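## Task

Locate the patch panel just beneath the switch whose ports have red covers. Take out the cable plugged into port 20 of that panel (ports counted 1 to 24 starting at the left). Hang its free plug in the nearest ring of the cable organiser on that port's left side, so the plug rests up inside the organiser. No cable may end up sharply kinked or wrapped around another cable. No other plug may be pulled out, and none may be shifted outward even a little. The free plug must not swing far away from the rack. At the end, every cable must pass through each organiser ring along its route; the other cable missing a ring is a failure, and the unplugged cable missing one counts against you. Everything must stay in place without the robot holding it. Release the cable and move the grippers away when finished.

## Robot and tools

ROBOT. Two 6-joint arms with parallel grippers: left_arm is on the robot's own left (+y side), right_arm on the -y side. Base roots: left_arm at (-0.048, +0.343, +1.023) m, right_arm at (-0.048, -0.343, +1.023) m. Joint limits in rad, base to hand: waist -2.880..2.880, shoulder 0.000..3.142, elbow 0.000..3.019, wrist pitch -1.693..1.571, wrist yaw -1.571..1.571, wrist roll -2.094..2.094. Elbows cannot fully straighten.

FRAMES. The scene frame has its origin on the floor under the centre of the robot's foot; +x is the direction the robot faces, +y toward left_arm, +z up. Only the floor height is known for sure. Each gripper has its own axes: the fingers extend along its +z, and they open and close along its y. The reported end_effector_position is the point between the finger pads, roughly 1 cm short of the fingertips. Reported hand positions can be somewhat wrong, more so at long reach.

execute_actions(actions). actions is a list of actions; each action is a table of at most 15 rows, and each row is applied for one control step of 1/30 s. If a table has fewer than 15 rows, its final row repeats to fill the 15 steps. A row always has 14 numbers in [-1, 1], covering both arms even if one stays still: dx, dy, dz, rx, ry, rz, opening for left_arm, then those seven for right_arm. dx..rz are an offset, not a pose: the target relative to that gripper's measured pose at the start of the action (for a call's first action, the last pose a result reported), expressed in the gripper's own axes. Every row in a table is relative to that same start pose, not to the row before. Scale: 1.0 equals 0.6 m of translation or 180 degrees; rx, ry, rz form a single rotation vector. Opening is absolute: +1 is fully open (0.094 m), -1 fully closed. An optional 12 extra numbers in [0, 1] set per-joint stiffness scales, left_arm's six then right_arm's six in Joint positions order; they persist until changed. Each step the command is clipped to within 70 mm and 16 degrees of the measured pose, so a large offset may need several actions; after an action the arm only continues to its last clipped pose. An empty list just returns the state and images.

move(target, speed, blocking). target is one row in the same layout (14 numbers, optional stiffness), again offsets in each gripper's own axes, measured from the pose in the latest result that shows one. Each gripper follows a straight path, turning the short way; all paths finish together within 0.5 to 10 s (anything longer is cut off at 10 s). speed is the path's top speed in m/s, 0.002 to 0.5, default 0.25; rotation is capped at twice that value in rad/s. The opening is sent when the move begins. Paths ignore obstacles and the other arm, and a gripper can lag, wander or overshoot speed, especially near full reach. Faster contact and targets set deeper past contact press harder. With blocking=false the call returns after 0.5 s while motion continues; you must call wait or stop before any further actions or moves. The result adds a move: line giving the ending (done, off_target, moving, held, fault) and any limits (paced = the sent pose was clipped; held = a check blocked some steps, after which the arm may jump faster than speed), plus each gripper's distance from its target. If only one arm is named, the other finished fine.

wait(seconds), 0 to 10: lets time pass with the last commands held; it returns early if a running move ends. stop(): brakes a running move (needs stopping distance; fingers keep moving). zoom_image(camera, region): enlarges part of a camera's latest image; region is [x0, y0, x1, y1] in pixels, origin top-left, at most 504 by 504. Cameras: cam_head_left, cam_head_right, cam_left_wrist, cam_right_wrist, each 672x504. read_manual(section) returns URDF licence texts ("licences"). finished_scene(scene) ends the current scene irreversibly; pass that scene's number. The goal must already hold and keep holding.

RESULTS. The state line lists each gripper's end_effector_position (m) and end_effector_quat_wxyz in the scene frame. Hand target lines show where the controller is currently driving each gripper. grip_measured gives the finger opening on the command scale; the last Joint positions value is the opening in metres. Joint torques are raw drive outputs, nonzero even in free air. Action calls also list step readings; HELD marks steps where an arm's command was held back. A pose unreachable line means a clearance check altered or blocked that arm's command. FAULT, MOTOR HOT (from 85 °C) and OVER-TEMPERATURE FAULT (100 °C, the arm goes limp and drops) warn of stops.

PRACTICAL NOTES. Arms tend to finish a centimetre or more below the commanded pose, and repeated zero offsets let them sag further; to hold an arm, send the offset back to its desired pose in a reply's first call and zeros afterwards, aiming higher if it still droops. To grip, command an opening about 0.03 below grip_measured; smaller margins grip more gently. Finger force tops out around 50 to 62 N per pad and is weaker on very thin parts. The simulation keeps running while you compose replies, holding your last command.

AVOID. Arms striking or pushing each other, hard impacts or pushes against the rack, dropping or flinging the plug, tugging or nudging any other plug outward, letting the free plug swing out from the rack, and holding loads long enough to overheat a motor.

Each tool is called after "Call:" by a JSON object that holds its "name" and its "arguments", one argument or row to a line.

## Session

Call:
{"name": "execute_actions", "arguments": {
  "actions": []
}}

Scene clock: 0.00 s.
left_arm: end_effector_position=(+0.5573, +0.3363, +1.1905) grip_measured=+1.000 end_effector_quat_wxyz=(+0.273, +0.007, +0.962, -0.004) | right_arm: end_effector_position=(+0.5490, -0.3383, +1.1821) grip_measured=+1.000 end_effector_quat_wxyz=(+0.260, -0.013, +0.965, -0.006)
Joint positions: left_arm=[ 0.517  1.561  1.28  -0.678 -0.107  0.005  0.094] | right_arm=[-0.514  1.559  1.264 -0.691  0.125 -0.015  0.094]
Joint velocities: left_arm=[-0.005 -0.015 -0.002  0.012 -0.007  0.007  0.   ] | right_arm=[-0.005 -0.015  0.002 -0.002  0.022 -0.037  0.   ]
Joint torques (N m, as the arm reports them, + toward a larger angle): no reading
Hand target (left_arm): +0.565, +0.337, +1.198; +0.282, +0.006, +0.960, -0.004
Hand target (right_arm): +0.557, -0.339, +1.190; +0.269, -0.011, +0.963, -0.006
Joint stiffness scale: left_arm=[1. 1. 1. 1. 1. 1.] | right_arm=[1. 1. 1. 1. 1. 1.]

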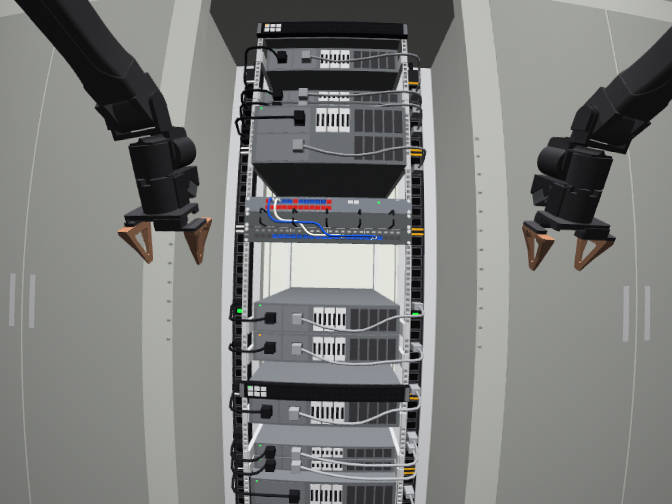

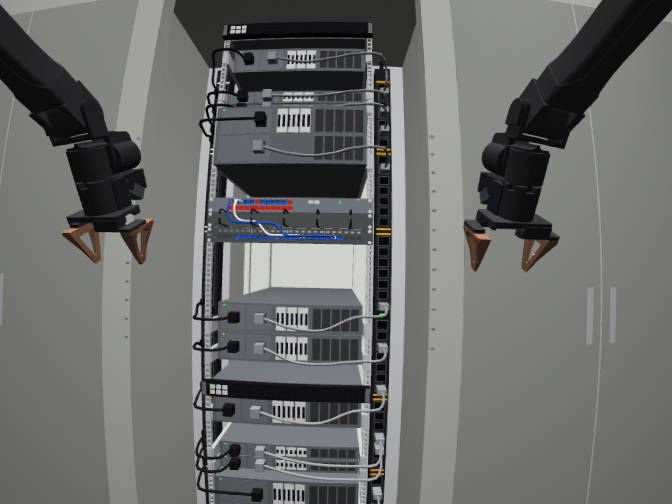

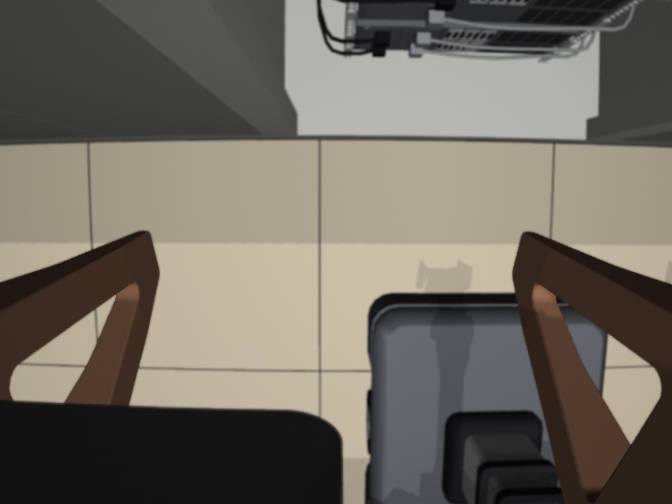

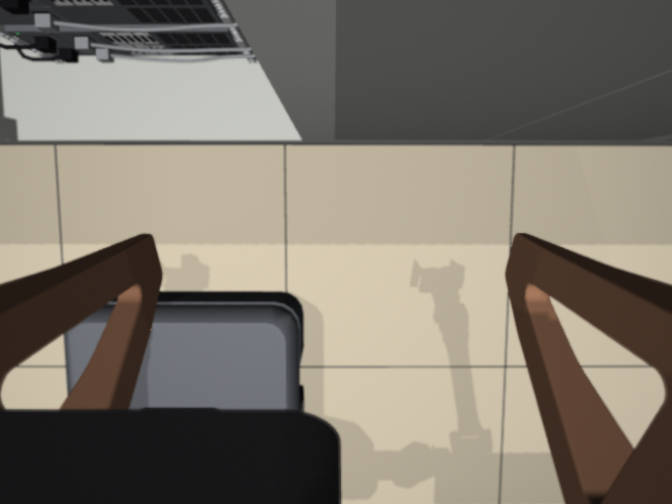

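Call:
{"name": "zoom_image", "arguments": {
  "camera": "cam_head_left",
  "region": [240,185,420,255]
}}

Region (240, 185, 420, 255) of cam_head_left's 672x504 image, scaled by 2.800, with more detail than that image has.

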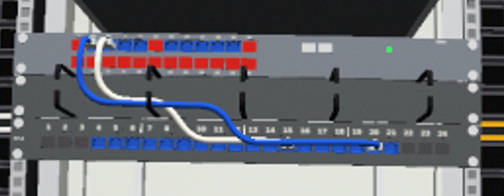

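Call:
{"name": "move", "arguments": {
  "target": [-0.29,-0.36,-0.09,0.175,-0.24,0.082,-1,-0.275,0.45,0.025,-0.259,-0.259,0.45,-0.5]
}}

Scene clock: 5.37 s.
left_arm: end_effector_position=(+0.6607, +0.1302, +1.3078) grip_measured=-0.997 end_effector_quat_wxyz=(+0.572, +0.188, +0.766, -0.225) | right_arm: end_effector_position=(+0.6857, -0.0786, +1.2355) grip_measured=-0.498 end_effector_quat_wxyz=(+0.502, +0.496, +0.525, +0.475)
Joint positions: left_arm=[0.326 1.704 1.363 0.08  0.315 0.063 0.   ] | right_arm=[-0.107  1.977  1.352  0.646  0.482  1.412  0.024]
Joint velocities: left_arm=[-0.005 -0.015  0.002 -0.017 -0.051 -0.037 -0.   ] | right_arm=[-0.005 -0.005 -0.002 -0.002  0.037  0.022 -0.   ]
Joint torques (N m, as the arm reports them, + toward a larger angle): left_arm=[ -3.76 -18.31  13.82   2.49   0.37   0.1 ] | right_arm=[  2.47 -16.54  13.84   2.45   0.19   0.11]
Hand target (left_arm): +0.672, +0.120, +1.328; +0.590, +0.196, +0.750, -0.226
Hand target (right_arm): +0.695, -0.068, +1.253; +0.503, +0.496, +0.504, +0.496
Off the commanded pose (left_arm): 0.027 m, 3 deg.
Off the commanded pose (right_arm): 0.020 m, 4 deg.
Joint stiffness scale: left_arm=[1. 1. 1. 1. 1. 1.] | right_arm=[1. 1. 1. 1. 1. 1.]
move: off_target (left_arm, right_arm)
camera_calibration (this result's frames):
cam_left_wrist: T_world_to_cam=[[-0.555522, -0.821189, 0.130554, 0.300095], [-0.68167, 0.35986, -0.637046, 1.23935], [0.476154, -0.442888, -0.75969, 0.859927], [0, 0, 0, 1]] pos_world=[0.602077, 0.181294, 1.40362]
cam_right_wrist: T_world_to_cam=[[-0.0584385, -0.0552831, -0.996759, 1.26576], [-0.580446, 0.814223, -0.0111285, 0.479061], [0.812199, 0.577914, -0.0796708, -0.287859], [0, 0, 0, 1]] pos_world=[0.585837, -0.15373, 1.24406]

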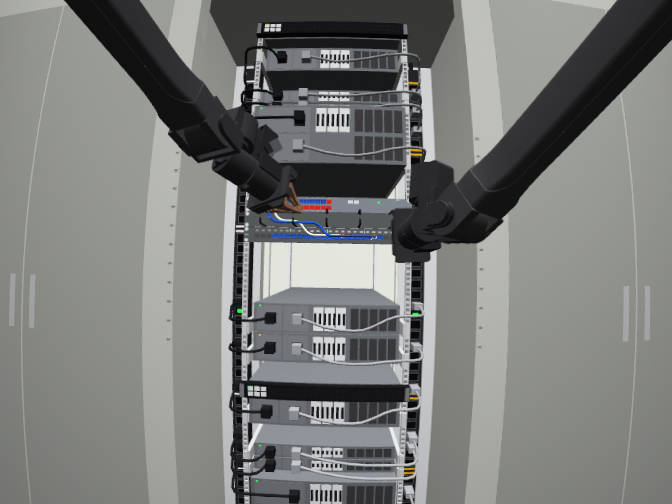

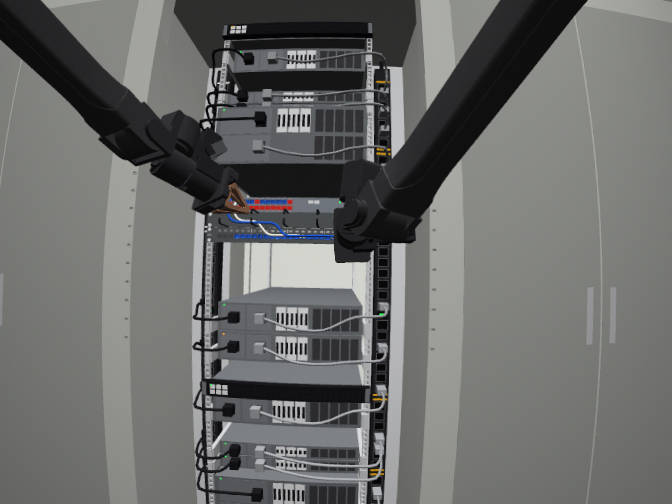

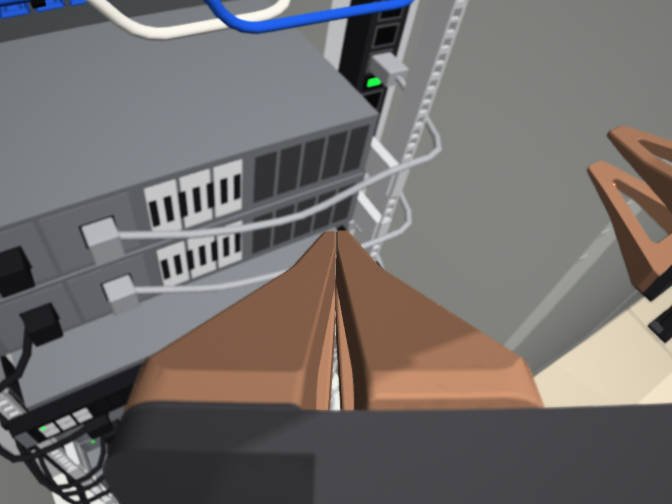

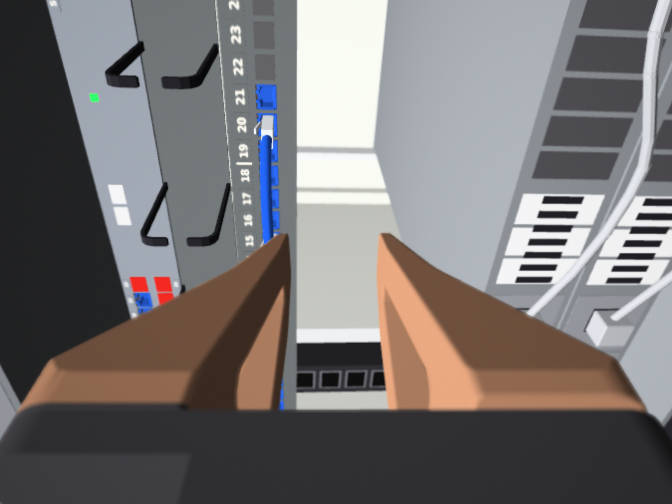

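Call:
{"name": "move", "arguments": {
  "target": [-0.03,0,0.05,0,-0.1,0,-1,0.075,0.085,0.2,-0.03,0,0,-0.5],
  "speed": 0.15
}}

Scene clock: 7.33 s.
left_arm: end_effector_position=(+0.6886, +0.1245, +1.3263) grip_measured=-0.997 end_effector_quat_wxyz=(+0.688, +0.150, +0.667, -0.243) | right_arm: end_effector_position=(+0.7919, -0.0235, +1.2741) grip_measured=-0.498 end_effector_quat_wxyz=(+0.516, +0.476, +0.507, +0.501)
Joint positions: left_arm=[ 0.323  1.811  1.344  0.539  0.303 -0.027  0.   ] | right_arm=[-0.107  2.227  1.85   0.48   0.455  1.383  0.024]
Joint velocities: left_arm=[-0.005  0.005  0.007  0.002  0.007 -0.051 -0.   ] | right_arm=[-0.024 -0.005 -0.002  0.012 -0.007 -0.022 -0.   ]
Joint torques (N m, as the arm reports them, + toward a larger angle): left_arm=[ -4.24 -19.39   9.1    2.43   0.07  -0.09] | right_arm=[  0.78 -19.97  15.75   1.49  -0.13  -0.19]
Hand target (left_arm): +0.688, +0.114, +1.317; +0.685, +0.150, +0.668, -0.250
Hand target (right_arm): +0.806, -0.031, +1.280; +0.525, +0.473, +0.502, +0.499
Off the commanded pose (left_arm): 0.014 m, 1 deg.
Off the commanded pose (right_arm): 0.018 m, 1 deg.
Joint stiffness scale: left_arm=[1. 1. 1. 1. 1. 1.] | right_arm=[1. 1. 1. 1. 1. 1.]
move: off_target (left_arm, right_arm)
camera_calibration (this result's frames):
cam_left_wrist: T_world_to_cam=[[-0.545215, -0.830588, 0.113421, 0.325235], [-0.495002, 0.209788, -0.843185, 1.4358], [0.676545, -0.515861, -0.525523, 0.418706], [0, 0, 0, 1]] pos_world=[0.604776, 0.184915, 1.3938]
cam_right_wrist: T_world_to_cam=[[0.0191144, -0.0462648, -0.998746, 1.25479], [-0.592276, 0.804269, -0.0485913, 0.553102], [0.805509, 0.592462, -0.0120284, -0.483389], [0, 0, 0, 1]] pos_world=[0.692978, -0.100401, 1.27428]

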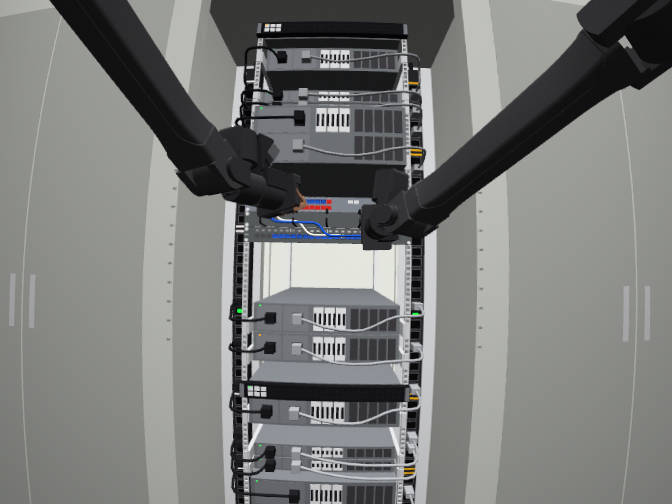

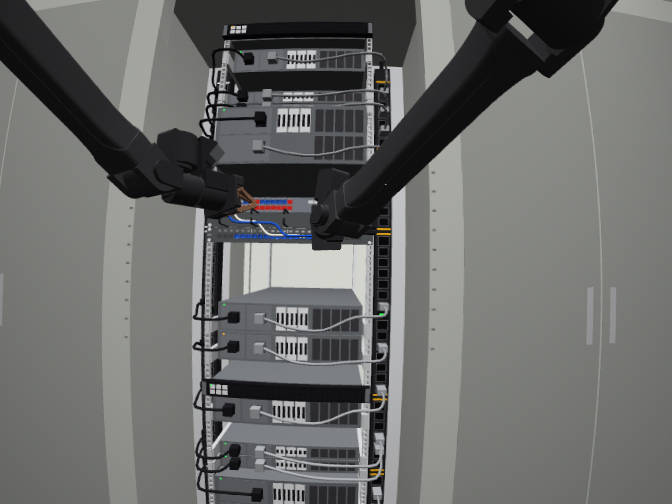

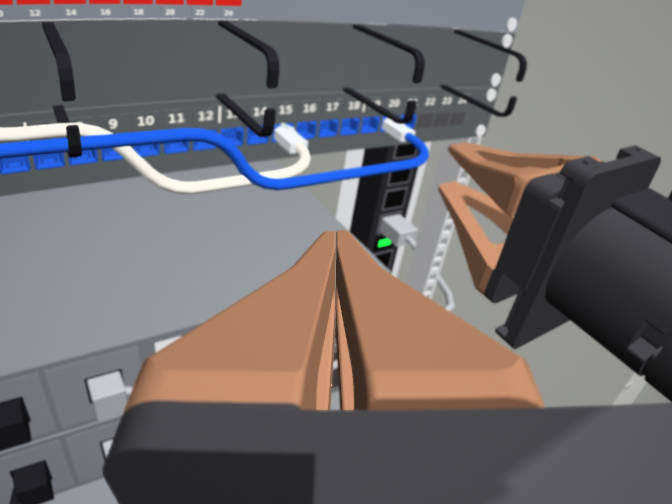

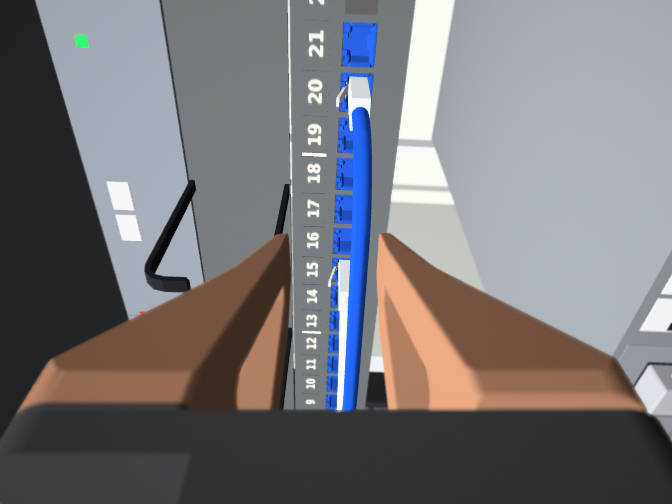

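Call:
{"name": "move", "arguments": {
  "target": [0,0,0,0,0,0,-1,-0.04,-0.005,0.06,0,0,0.01,-0.5],
  "speed": 0.05
}}

Scene clock: 9.00 s.
left_arm: end_effector_position=(+0.6886, +0.1245, +1.3263) grip_measured=-0.997 end_effector_quat_wxyz=(+0.688, +0.150, +0.667, -0.243) | right_arm: end_effector_position=(+0.8129, -0.0396, +1.2686) grip_measured=-0.498 end_effector_quat_wxyz=(+0.506, +0.478, +0.512, +0.502)
Joint positions: left_arm=[ 0.323  1.811  1.344  0.539  0.303 -0.028  0.   ] | right_arm=[-0.142  2.254  1.904  0.434  0.41   1.404  0.024]
Joint velocities: left_arm=[-0.005 -0.005  0.002  0.012 -0.037 -0.007  0.001] | right_arm=[ 0.005  0.005  0.007 -0.002  0.007 -0.007 -0.   ]
Joint torques (N m, as the arm reports them, + toward a larger angle): left_arm=[ -3.02 -21.23   9.05   1.79   0.19   0.01] | right_arm=[  0.99 -19.96  15.96   1.56  -0.15   0.03]
Hand target (left_arm): +0.689, +0.124, +1.326; +0.688, +0.150, +0.667, -0.243
Hand target (right_arm): +0.827, -0.047, +1.273; +0.508, +0.483, +0.500, +0.509
Off the commanded pose (left_arm): 0.000 m, 0 deg.
Off the commanded pose (right_arm): 0.018 m, 2 deg.
Joint stiffness scale: left_arm=[1. 1. 1. 1. 1. 1.] | right_arm=[1. 1. 1. 1. 1. 1.]
move: off_target (right_arm)
camera_calibration (this result's frames):
cam_left_wrist: T_world_to_cam=[[-0.545211, -0.830487, 0.114177, 0.324217], [-0.495333, 0.20927, -0.84312, 1.43601], [0.676306, -0.516234, -0.525464, 0.418839], [0, 0, 0, 1]] pos_world=[0.604806, 0.184963, 1.3938]
cam_right_wrist: T_world_to_cam=[[0.00411002, -0.0380519, -0.999267, 1.26139], [-0.603497, 0.79669, -0.03282, 0.567118], [0.797355, 0.603189, -0.0196898, -0.474098], [0, 0, 0, 1]] pos_world=[0.715094, -0.117848, 1.26975]

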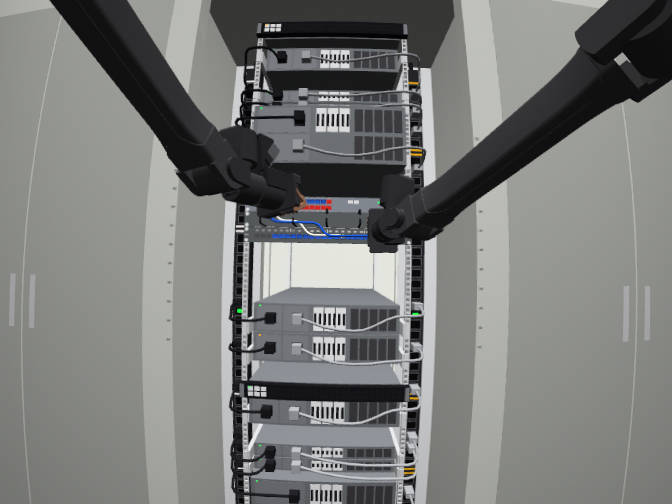

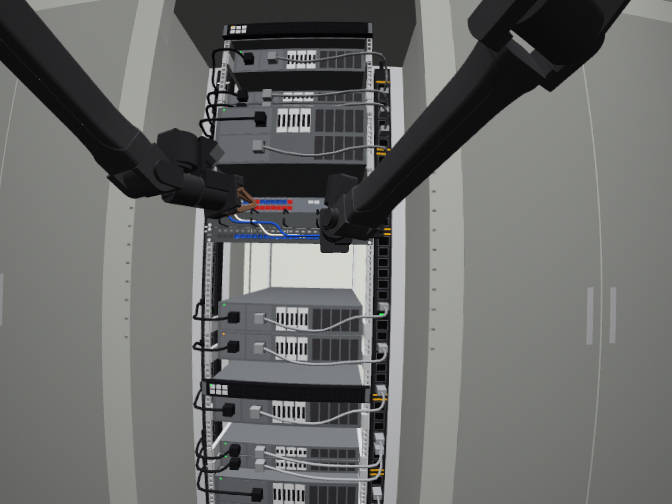

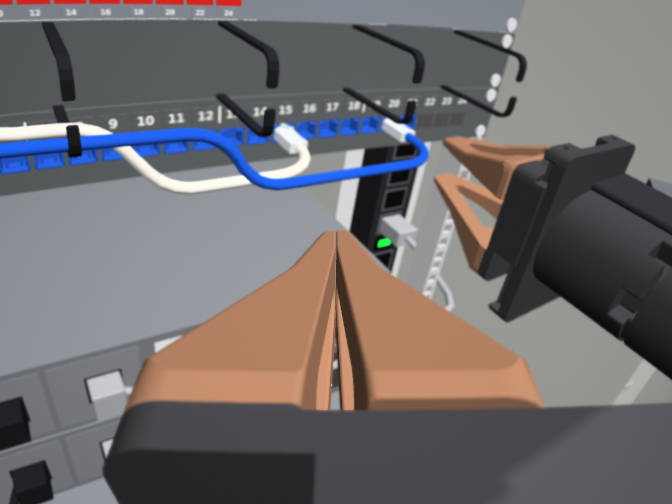

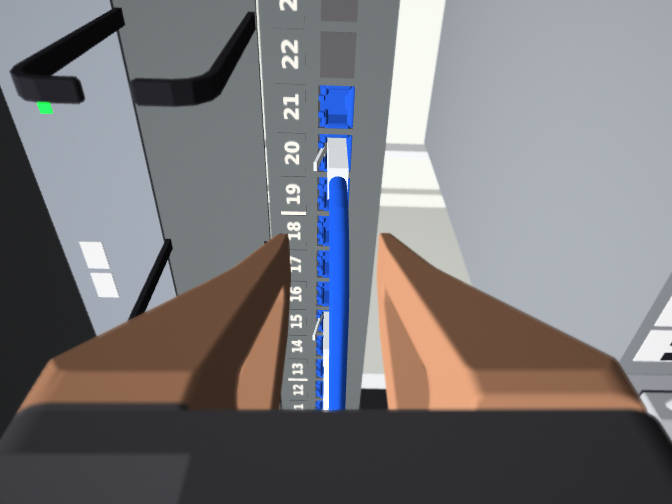

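Call:
{"name": "move", "arguments": {
  "target": [0,0,0,0,0,0,-1,-0.02,0.008,0.085,-0.01,-0.01,0.01,-0.5],
  "speed": 0.03
}}

Scene clock: 11.33 s.
left_arm: end_effector_position=(+0.6886, +0.1245, +1.3263) grip_measured=-0.997 end_effector_quat_wxyz=(+0.688, +0.150, +0.667, -0.243) | right_arm: end_effector_position=(+0.8480, -0.0374, +1.2710) grip_measured=-0.498 end_effector_quat_wxyz=(+0.511, +0.480, +0.502, +0.506)
Joint positions: left_arm=[ 0.323  1.811  1.344  0.539  0.303 -0.028  0.   ] | right_arm=[-0.156  2.356  2.09   0.367  0.407  1.408  0.024]
Joint velocities: left_arm=[ 0.005  0.015 -0.017 -0.012 -0.051 -0.037 -0.002] | right_arm=[-0.005 -0.005 -0.017  0.002  0.095  0.007 -0.001]
Joint torques (N m, as the arm reports them, + toward a larger angle): left_arm=[ -2.91 -21.05   9.11   1.85   0.19   0.  ] | right_arm=[ -0.24 -21.41  16.49   1.5   -0.16   0.08]
Hand target (left_arm): +0.689, +0.124, +1.326; +0.688, +0.150, +0.667, -0.243
Hand target (right_arm): +0.862, -0.050, +1.275; +0.514, +0.486, +0.489, +0.511
Off the commanded pose (left_arm): 0.000 m, 0 deg.
Off the commanded pose (right_arm): 0.021 m, 2 deg.
Joint stiffness scale: left_arm=[1. 1. 1. 1. 1. 1.] | right_arm=[1. 1. 1. 1. 1. 1.]
move: off_target (right_arm)
camera_calibration (this result's frames):
cam_left_wrist: T_world_to_cam=[[-0.545211, -0.830487, 0.114177, 0.324217], [-0.495333, 0.20927, -0.84312, 1.43601], [0.676306, -0.516234, -0.525464, 0.418839], [0, 0, 0, 1]] pos_world=[0.604806, 0.184963, 1.3938]
cam_right_wrist: T_world_to_cam=[[0.0194315, -0.0270755, -0.999445, 1.25135], [-0.592294, 0.805032, -0.0333243, 0.57809], [0.805487, 0.592613, -0.000393683, -0.535174], [0, 0, 0, 1]] pos_world=[0.74916, -0.114349, 1.2697]

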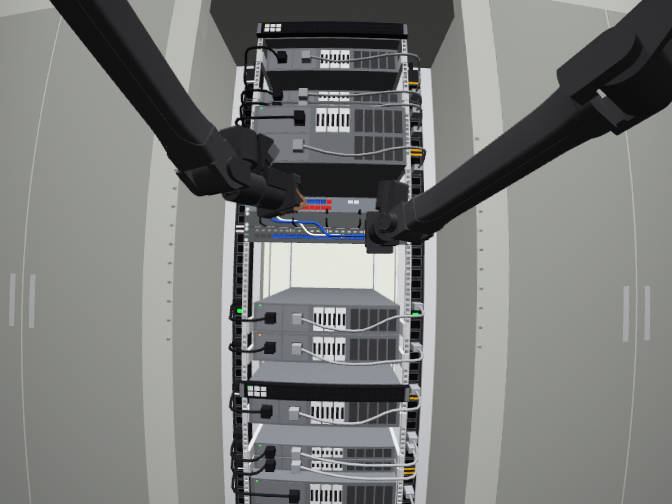

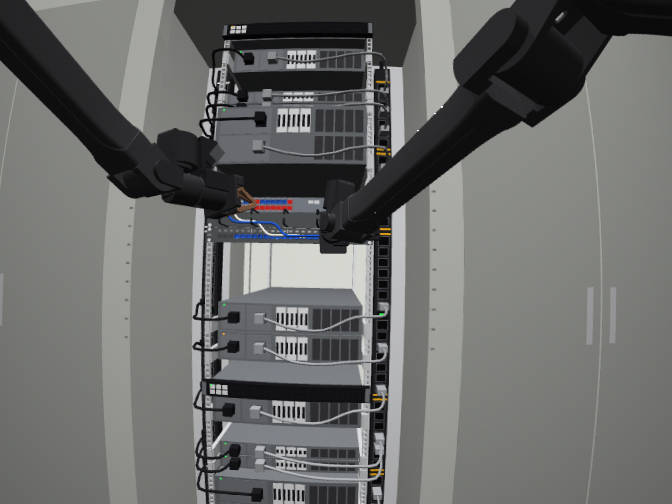

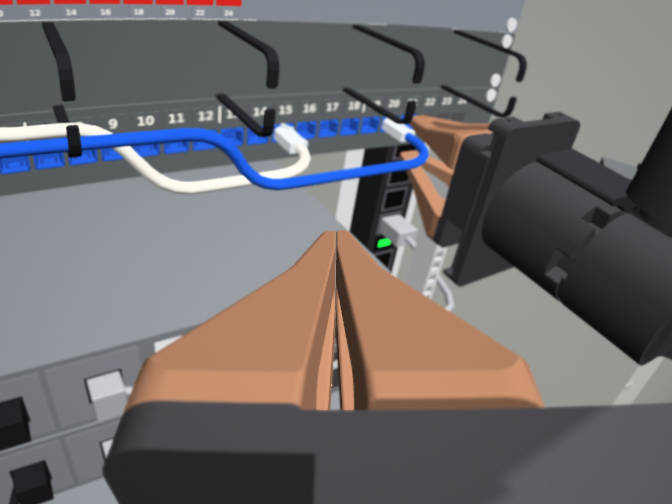

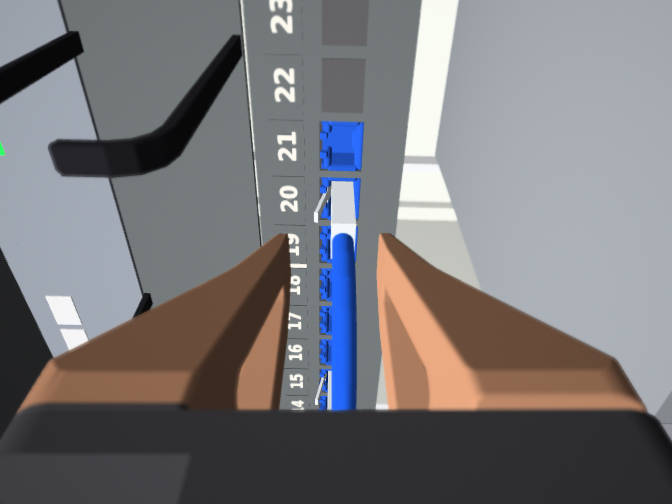

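Call:
{"name": "move", "arguments": {
  "target": [0,0,0,0,0,0,-1,-0.035,0.004,0.07,0,0,0,-0.5],
  "speed": 0.02
}}

Scene clock: 14.27 s.
left_arm: end_effector_position=(+0.6886, +0.1245, +1.3263) grip_measured=-0.997 end_effector_quat_wxyz=(+0.688, +0.150, +0.667, -0.243) | right_arm: end_effector_position=(+0.8742, -0.0438, +1.2737) grip_measured=-0.498 end_effector_quat_wxyz=(+0.505, +0.477, +0.513, +0.504)
Joint positions: left_arm=[ 0.323  1.811  1.344  0.539  0.303 -0.028  0.   ] | right_arm=[-0.18   2.418  2.231  0.271  0.367  1.408  0.024]
Joint velocities: left_arm=[-0.005 -0.005 -0.012  0.017 -0.051 -0.007  0.001] | right_arm=[-0.005  0.005  0.007  0.002  0.022 -0.037 -0.   ]
Joint torques (N m, as the arm reports them, + toward a larger angle): left_arm=[ -3.13 -21.18   9.06   1.84   0.16   0.  ] | right_arm=[  1.23 -21.99  16.8    1.31  -0.11  -0.02]
Hand target (left_arm): +0.689, +0.124, +1.326; +0.688, +0.150, +0.667, -0.243
Hand target (right_arm): +0.888, -0.058, +1.275; +0.511, +0.480, +0.502, +0.506
Off the commanded pose (left_arm): 0.000 m, 0 deg.
Off the commanded pose (right_arm): 0.021 m, 1 deg.
Joint stiffness scale: left_arm=[1. 1. 1. 1. 1. 1.] | right_arm=[1. 1. 1. 1. 1. 1.]
move: off_target (right_arm)
camera_calibration (this result's frames):
cam_left_wrist: T_world_to_cam=[[-0.545211, -0.830487, 0.114177, 0.324217], [-0.495333, 0.20927, -0.84312, 1.43601], [0.676306, -0.516234, -0.525464, 0.418839], [0, 0, 0, 1]] pos_world=[0.604806, 0.184963, 1.3938]
cam_right_wrist: T_world_to_cam=[[0.00670881, -0.0364705, -0.999312, 1.26387], [-0.606963, 0.794042, -0.0330539, 0.61084], [0.794701, 0.606768, -0.0168092, -0.521481], [0, 0, 0, 1]] pos_world=[0.7767, -0.12252, 1.27443]

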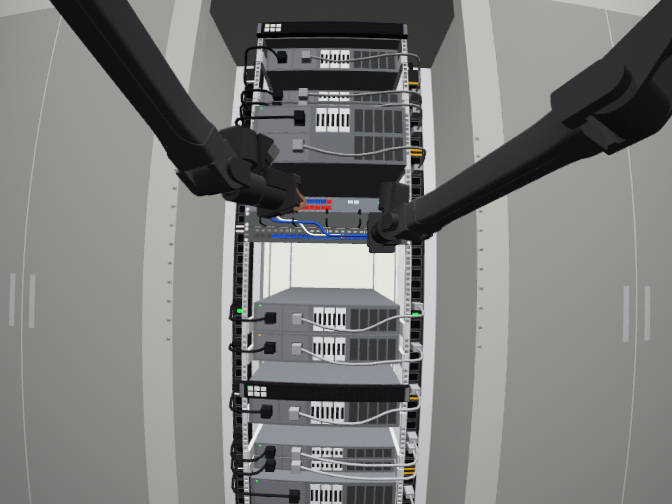

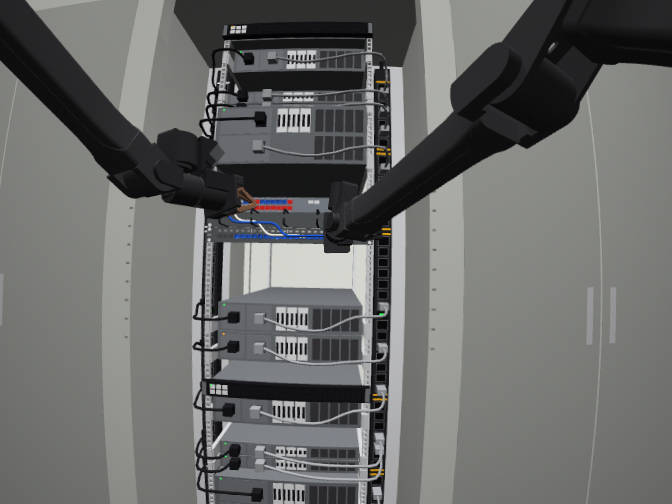

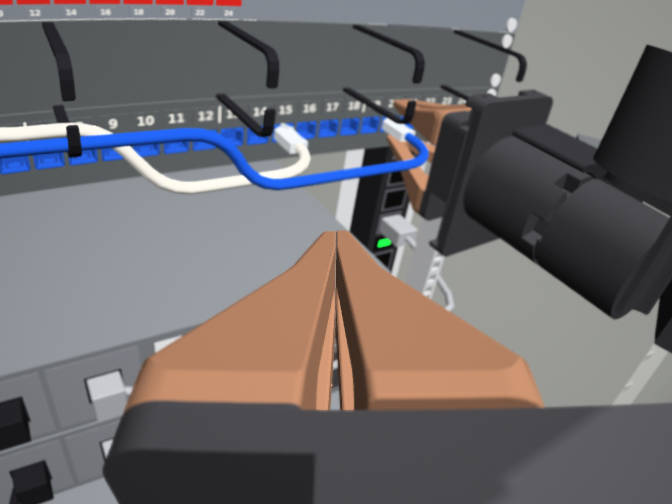

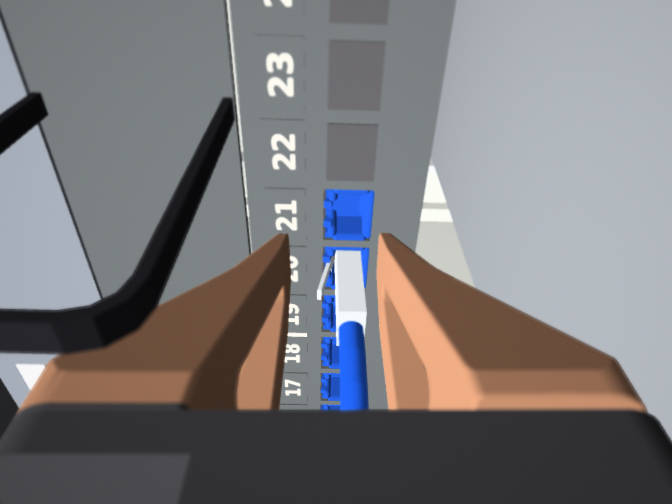

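Call:
{"name": "move", "arguments": {
  "target": [0,0,0,0,0,0,-1,0.022,-0.006,0.02,0,0,0,-0.5],
  "speed": 0.015
}}

Scene clock: 16.07 s.
left_arm: end_effector_position=(+0.6886, +0.1245, +1.3263) grip_measured=-0.997 end_effector_quat_wxyz=(+0.688, +0.150, +0.667, -0.243) | right_arm: end_effector_position=(+0.8745, -0.0439, +1.2724) grip_measured=-0.498 end_effector_quat_wxyz=(+0.508, +0.484, +0.513, +0.496)
Joint positions: left_arm=[ 0.323  1.811  1.344  0.539  0.303 -0.028  0.   ] | right_arm=[-0.176  2.422  2.242  0.252  0.39   1.408  0.024]
Joint velocities: left_arm=[ 0.005  0.015 -0.007 -0.012  0.022 -0.037  0.001] | right_arm=[-0.005  0.005  0.007 -0.017 -0.139  0.022 -0.   ]
Joint torques (N m, as the arm reports them, + toward a larger angle): left_arm=[ -3.07 -20.96   9.03   1.87   0.19  -0.01] | right_arm=[  2.85 -20.68  18.3    1.27  -0.59  -0.08]
Hand target (left_arm): +0.689, +0.124, +1.326; +0.688, +0.150, +0.667, -0.243
Hand target (right_arm): +0.882, -0.032, +1.270; +0.505, +0.477, +0.513, +0.505
Off the commanded pose (left_arm): 0.000 m, 0 deg.
Off the commanded pose (right_arm): 0.018 m, 1 deg.
Joint stiffness scale: left_arm=[1. 1. 1. 1. 1. 1.] | right_arm=[1. 1. 1. 1. 1. 1.]
move: off_target (right_arm)
camera_calibration (this result's frames):
cam_left_wrist: T_world_to_cam=[[-0.545211, -0.830487, 0.114177, 0.324217], [-0.495333, 0.20927, -0.84312, 1.43601], [0.676306, -0.516234, -0.525464, 0.418839], [0, 0, 0, 1]] pos_world=[0.604806, 0.184963, 1.3938]
cam_right_wrist: T_world_to_cam=[[-0.00721485, -0.0407, -0.999145, 1.27436], [-0.593286, 0.804487, -0.0284865, 0.593704], [0.804959, 0.592574, -0.029951, -0.514602], [0, 0, 0, 1]] pos_world=[0.775665, -0.120821, 1.27477]

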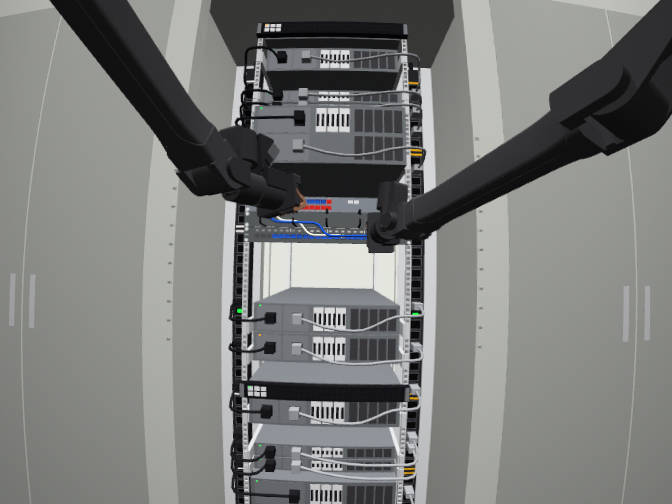

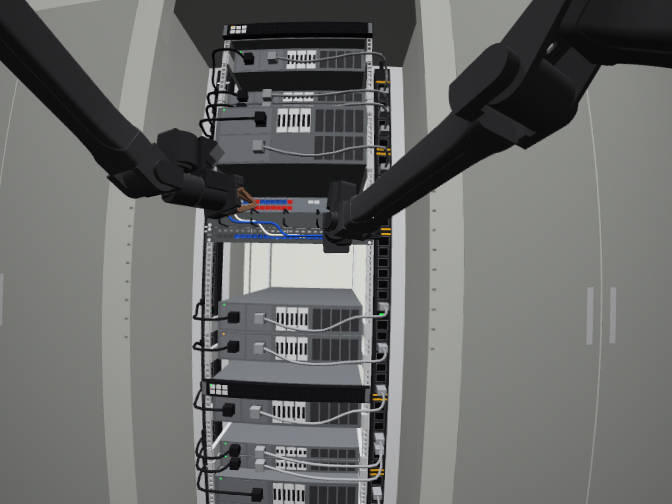

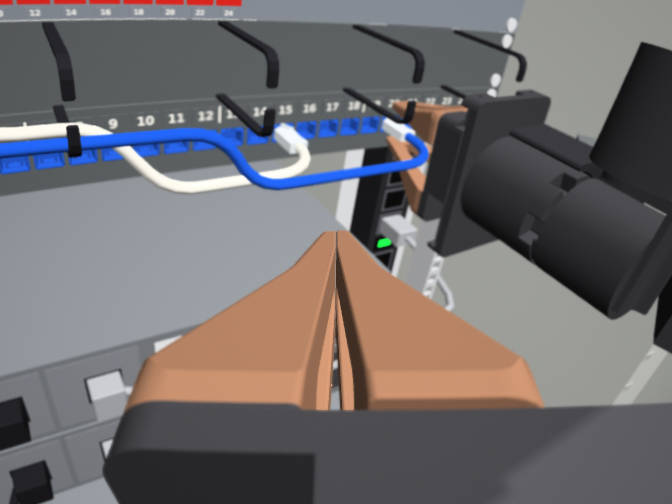

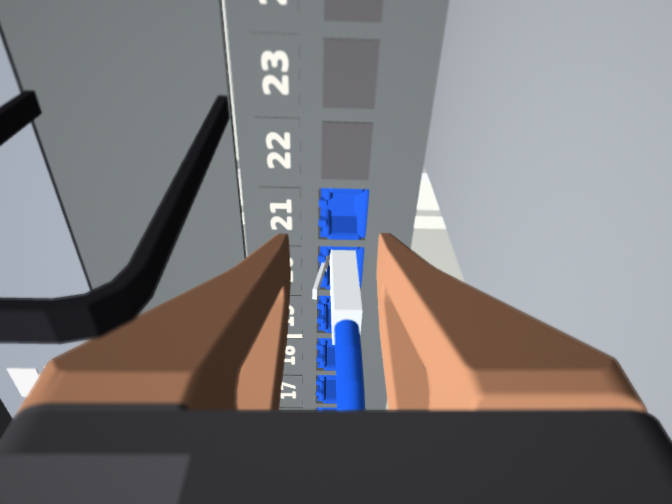

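Tips on panel. Ease off and slide left.

Call:
{"name": "move", "arguments": {
  "target": [0,0,0,0,0,0,-1,0.028,0,-0.004,-0.01,0.015,0,-0.5],
  "speed": 0.015
}}

Scene clock: 18.37 s.
left_arm: end_effector_position=(+0.6886, +0.1245, +1.3263) grip_measured=-0.997 end_effector_quat_wxyz=(+0.688, +0.150, +0.667, -0.243) | right_arm: end_effector_position=(+0.8734, -0.0370, +1.2762) grip_measured=-0.498 end_effector_quat_wxyz=(+0.502, +0.470, +0.514, +0.512)
Joint positions: left_arm=[ 0.323  1.811  1.344  0.539  0.303 -0.028  0.   ] | right_arm=[-0.175  2.422  2.238  0.275  0.352  1.408  0.024]
Joint velocities: left_arm=[-0.005 -0.005 -0.017  0.002 -0.051 -0.037  0.001] | right_arm=[-0.005 -0.005 -0.007  0.012  0.022 -0.051  0.001]
Joint torques (N m, as the arm reports them, + toward a larger angle): left_arm=[ -3.12 -21.29   9.05   1.83   0.18   0.  ] | right_arm=[  2.9  -23.22  11.82   2.4   -0.19  -0.16]
Hand target (left_arm): +0.689, +0.124, +1.326; +0.688, +0.150, +0.667, -0.243
Hand target (right_arm): +0.871, -0.027, +1.272; +0.503, +0.464, +0.516, +0.515
Off the commanded pose (left_arm): 0.000 m, 0 deg.
Off the commanded pose (right_arm): 0.011 m, 1 deg.
Joint stiffness scale: left_arm=[1. 1. 1. 1. 1. 1.] | right_arm=[1. 1. 1. 1. 1. 1.]
move: off_target (right_arm)
camera_calibration (this result's frames):
cam_left_wrist: T_world_to_cam=[[-0.545211, -0.830487, 0.114177, 0.324217], [-0.495333, 0.20927, -0.84312, 1.43601], [0.676306, -0.516234, -0.525464, 0.418839], [0, 0, 0, 1]] pos_world=[0.604806, 0.184963, 1.3938]
cam_right_wrist: T_world_to_cam=[[0.015998, -0.0335391, -0.999309, 1.25867], [-0.621584, 0.78251, -0.0362138, 0.621373], [0.783184, 0.621734, -0.00832874, -0.525199], [0, 0, 0, 1]] pos_world=[0.777427, -0.117482, 1.27593]

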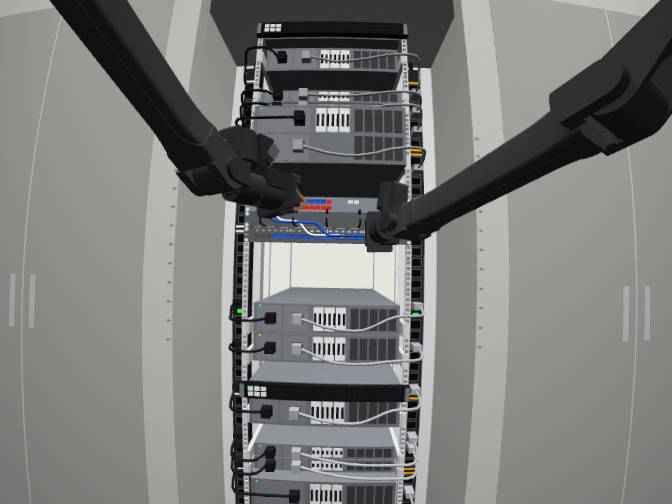

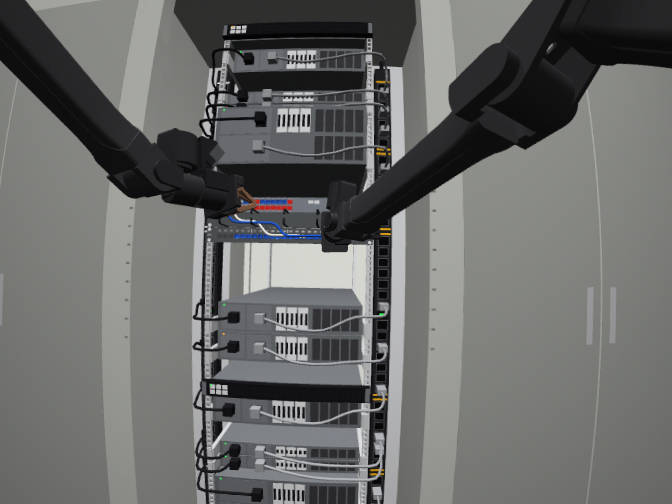

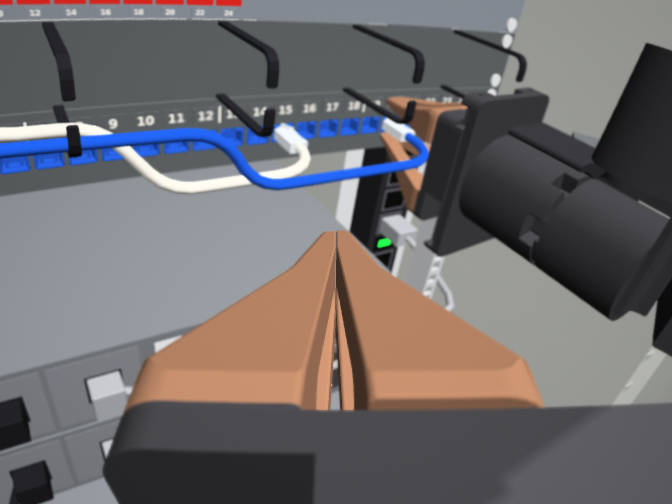

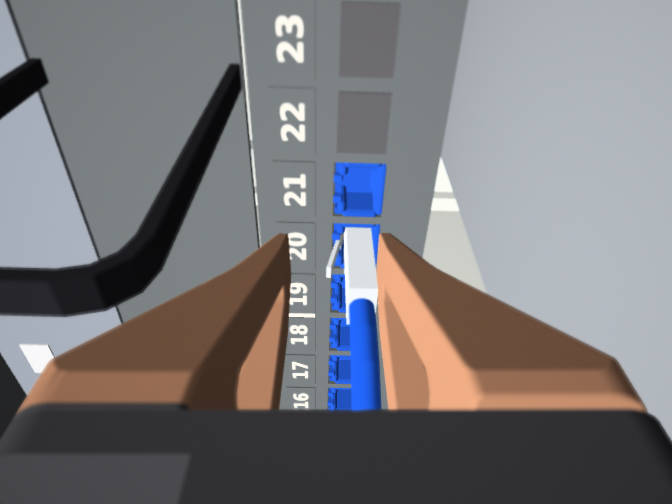

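Lateral good; lower ~5 mm by pitching.

Call:
{"name": "move", "arguments": {
  "target": [0,0,0,0,0,0,-1,0.012,-0.012,0.006,0.012,0,0,-0.5],
  "speed": 0.015
}}

Scene clock: 20.07 s.
left_arm: end_effector_position=(+0.6886, +0.1245, +1.3263) grip_measured=-0.997 end_effector_quat_wxyz=(+0.688, +0.150, +0.667, -0.243) | right_arm: end_effector_position=(+0.8735, -0.0369, +1.2649) grip_measured=-0.498 end_effector_quat_wxyz=(+0.496, +0.477, +0.530, +0.496)
Joint positions: left_arm=[ 0.323  1.811  1.344  0.539  0.303 -0.028  0.   ] | right_arm=[-0.175  2.422  2.238  0.227  0.36   1.408  0.024]
Joint velocities: left_arm=[-0.005  0.005  0.002 -0.012  0.037 -0.022  0.   ] | right_arm=[ 0.005 -0.015 -0.007 -0.007 -0.051 -0.066 -0.   ]
Joint torques (N m, as the arm reports them, + toward a larger angle): left_arm=[ -2.93 -21.34   9.03   1.89   0.18   0.01] | right_arm=[  2.92 -22.78  14.84   1.44   0.19   0.05]
Hand target (left_arm): +0.689, +0.124, +1.326; +0.688, +0.150, +0.667, -0.243
Hand target (right_arm): +0.876, -0.030, +1.269; +0.493, +0.479, +0.524, +0.502
Off the commanded pose (left_arm): 0.000 m, 0 deg.
Off the commanded pose (right_arm): 0.009 m, 1 deg.
Joint stiffness scale: left_arm=[1. 1. 1. 1. 1. 1.] | right_arm=[1. 1. 1. 1. 1. 1.]
move: done
camera_calibration (this result's frames):
cam_left_wrist: T_world_to_cam=[[-0.545211, -0.830487, 0.114177, 0.324217], [-0.495333, 0.20927, -0.84312, 1.43601], [0.676306, -0.516234, -0.525464, 0.418839], [0, 0, 0, 1]] pos_world=[0.604806, 0.184963, 1.3938]
cam_right_wrist: T_world_to_cam=[[-0.0287488, -0.0526262, -0.9982, 1.28428], [-0.621123, 0.783363, -0.023411, 0.604393], [0.783186, 0.619332, -0.0552081, -0.466161], [0, 0, 0, 1]] pos_world=[0.777414, -0.117164, 1.27038]

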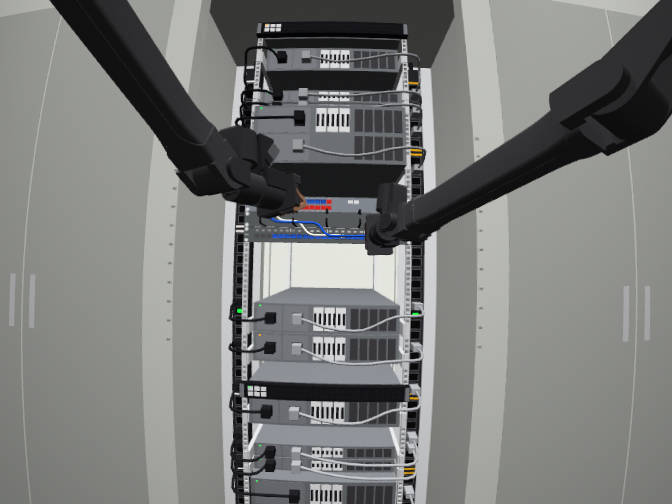

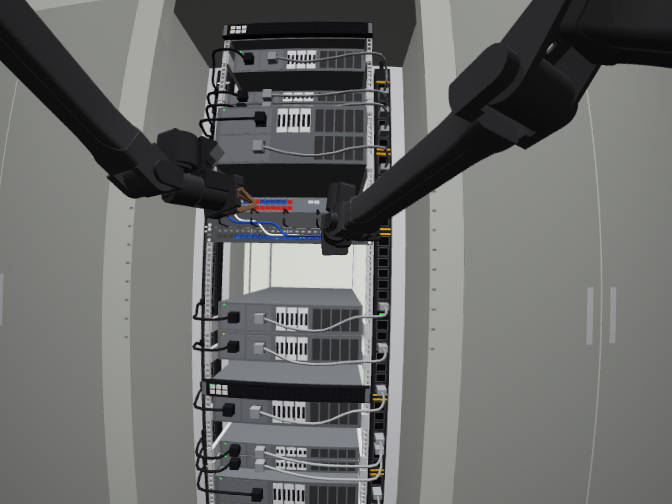

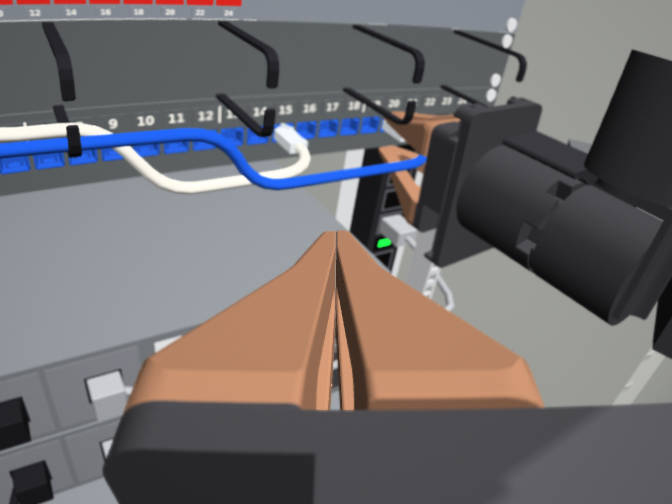

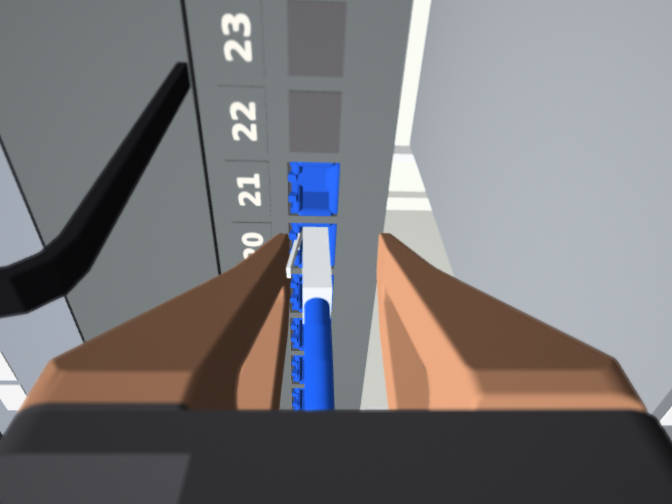

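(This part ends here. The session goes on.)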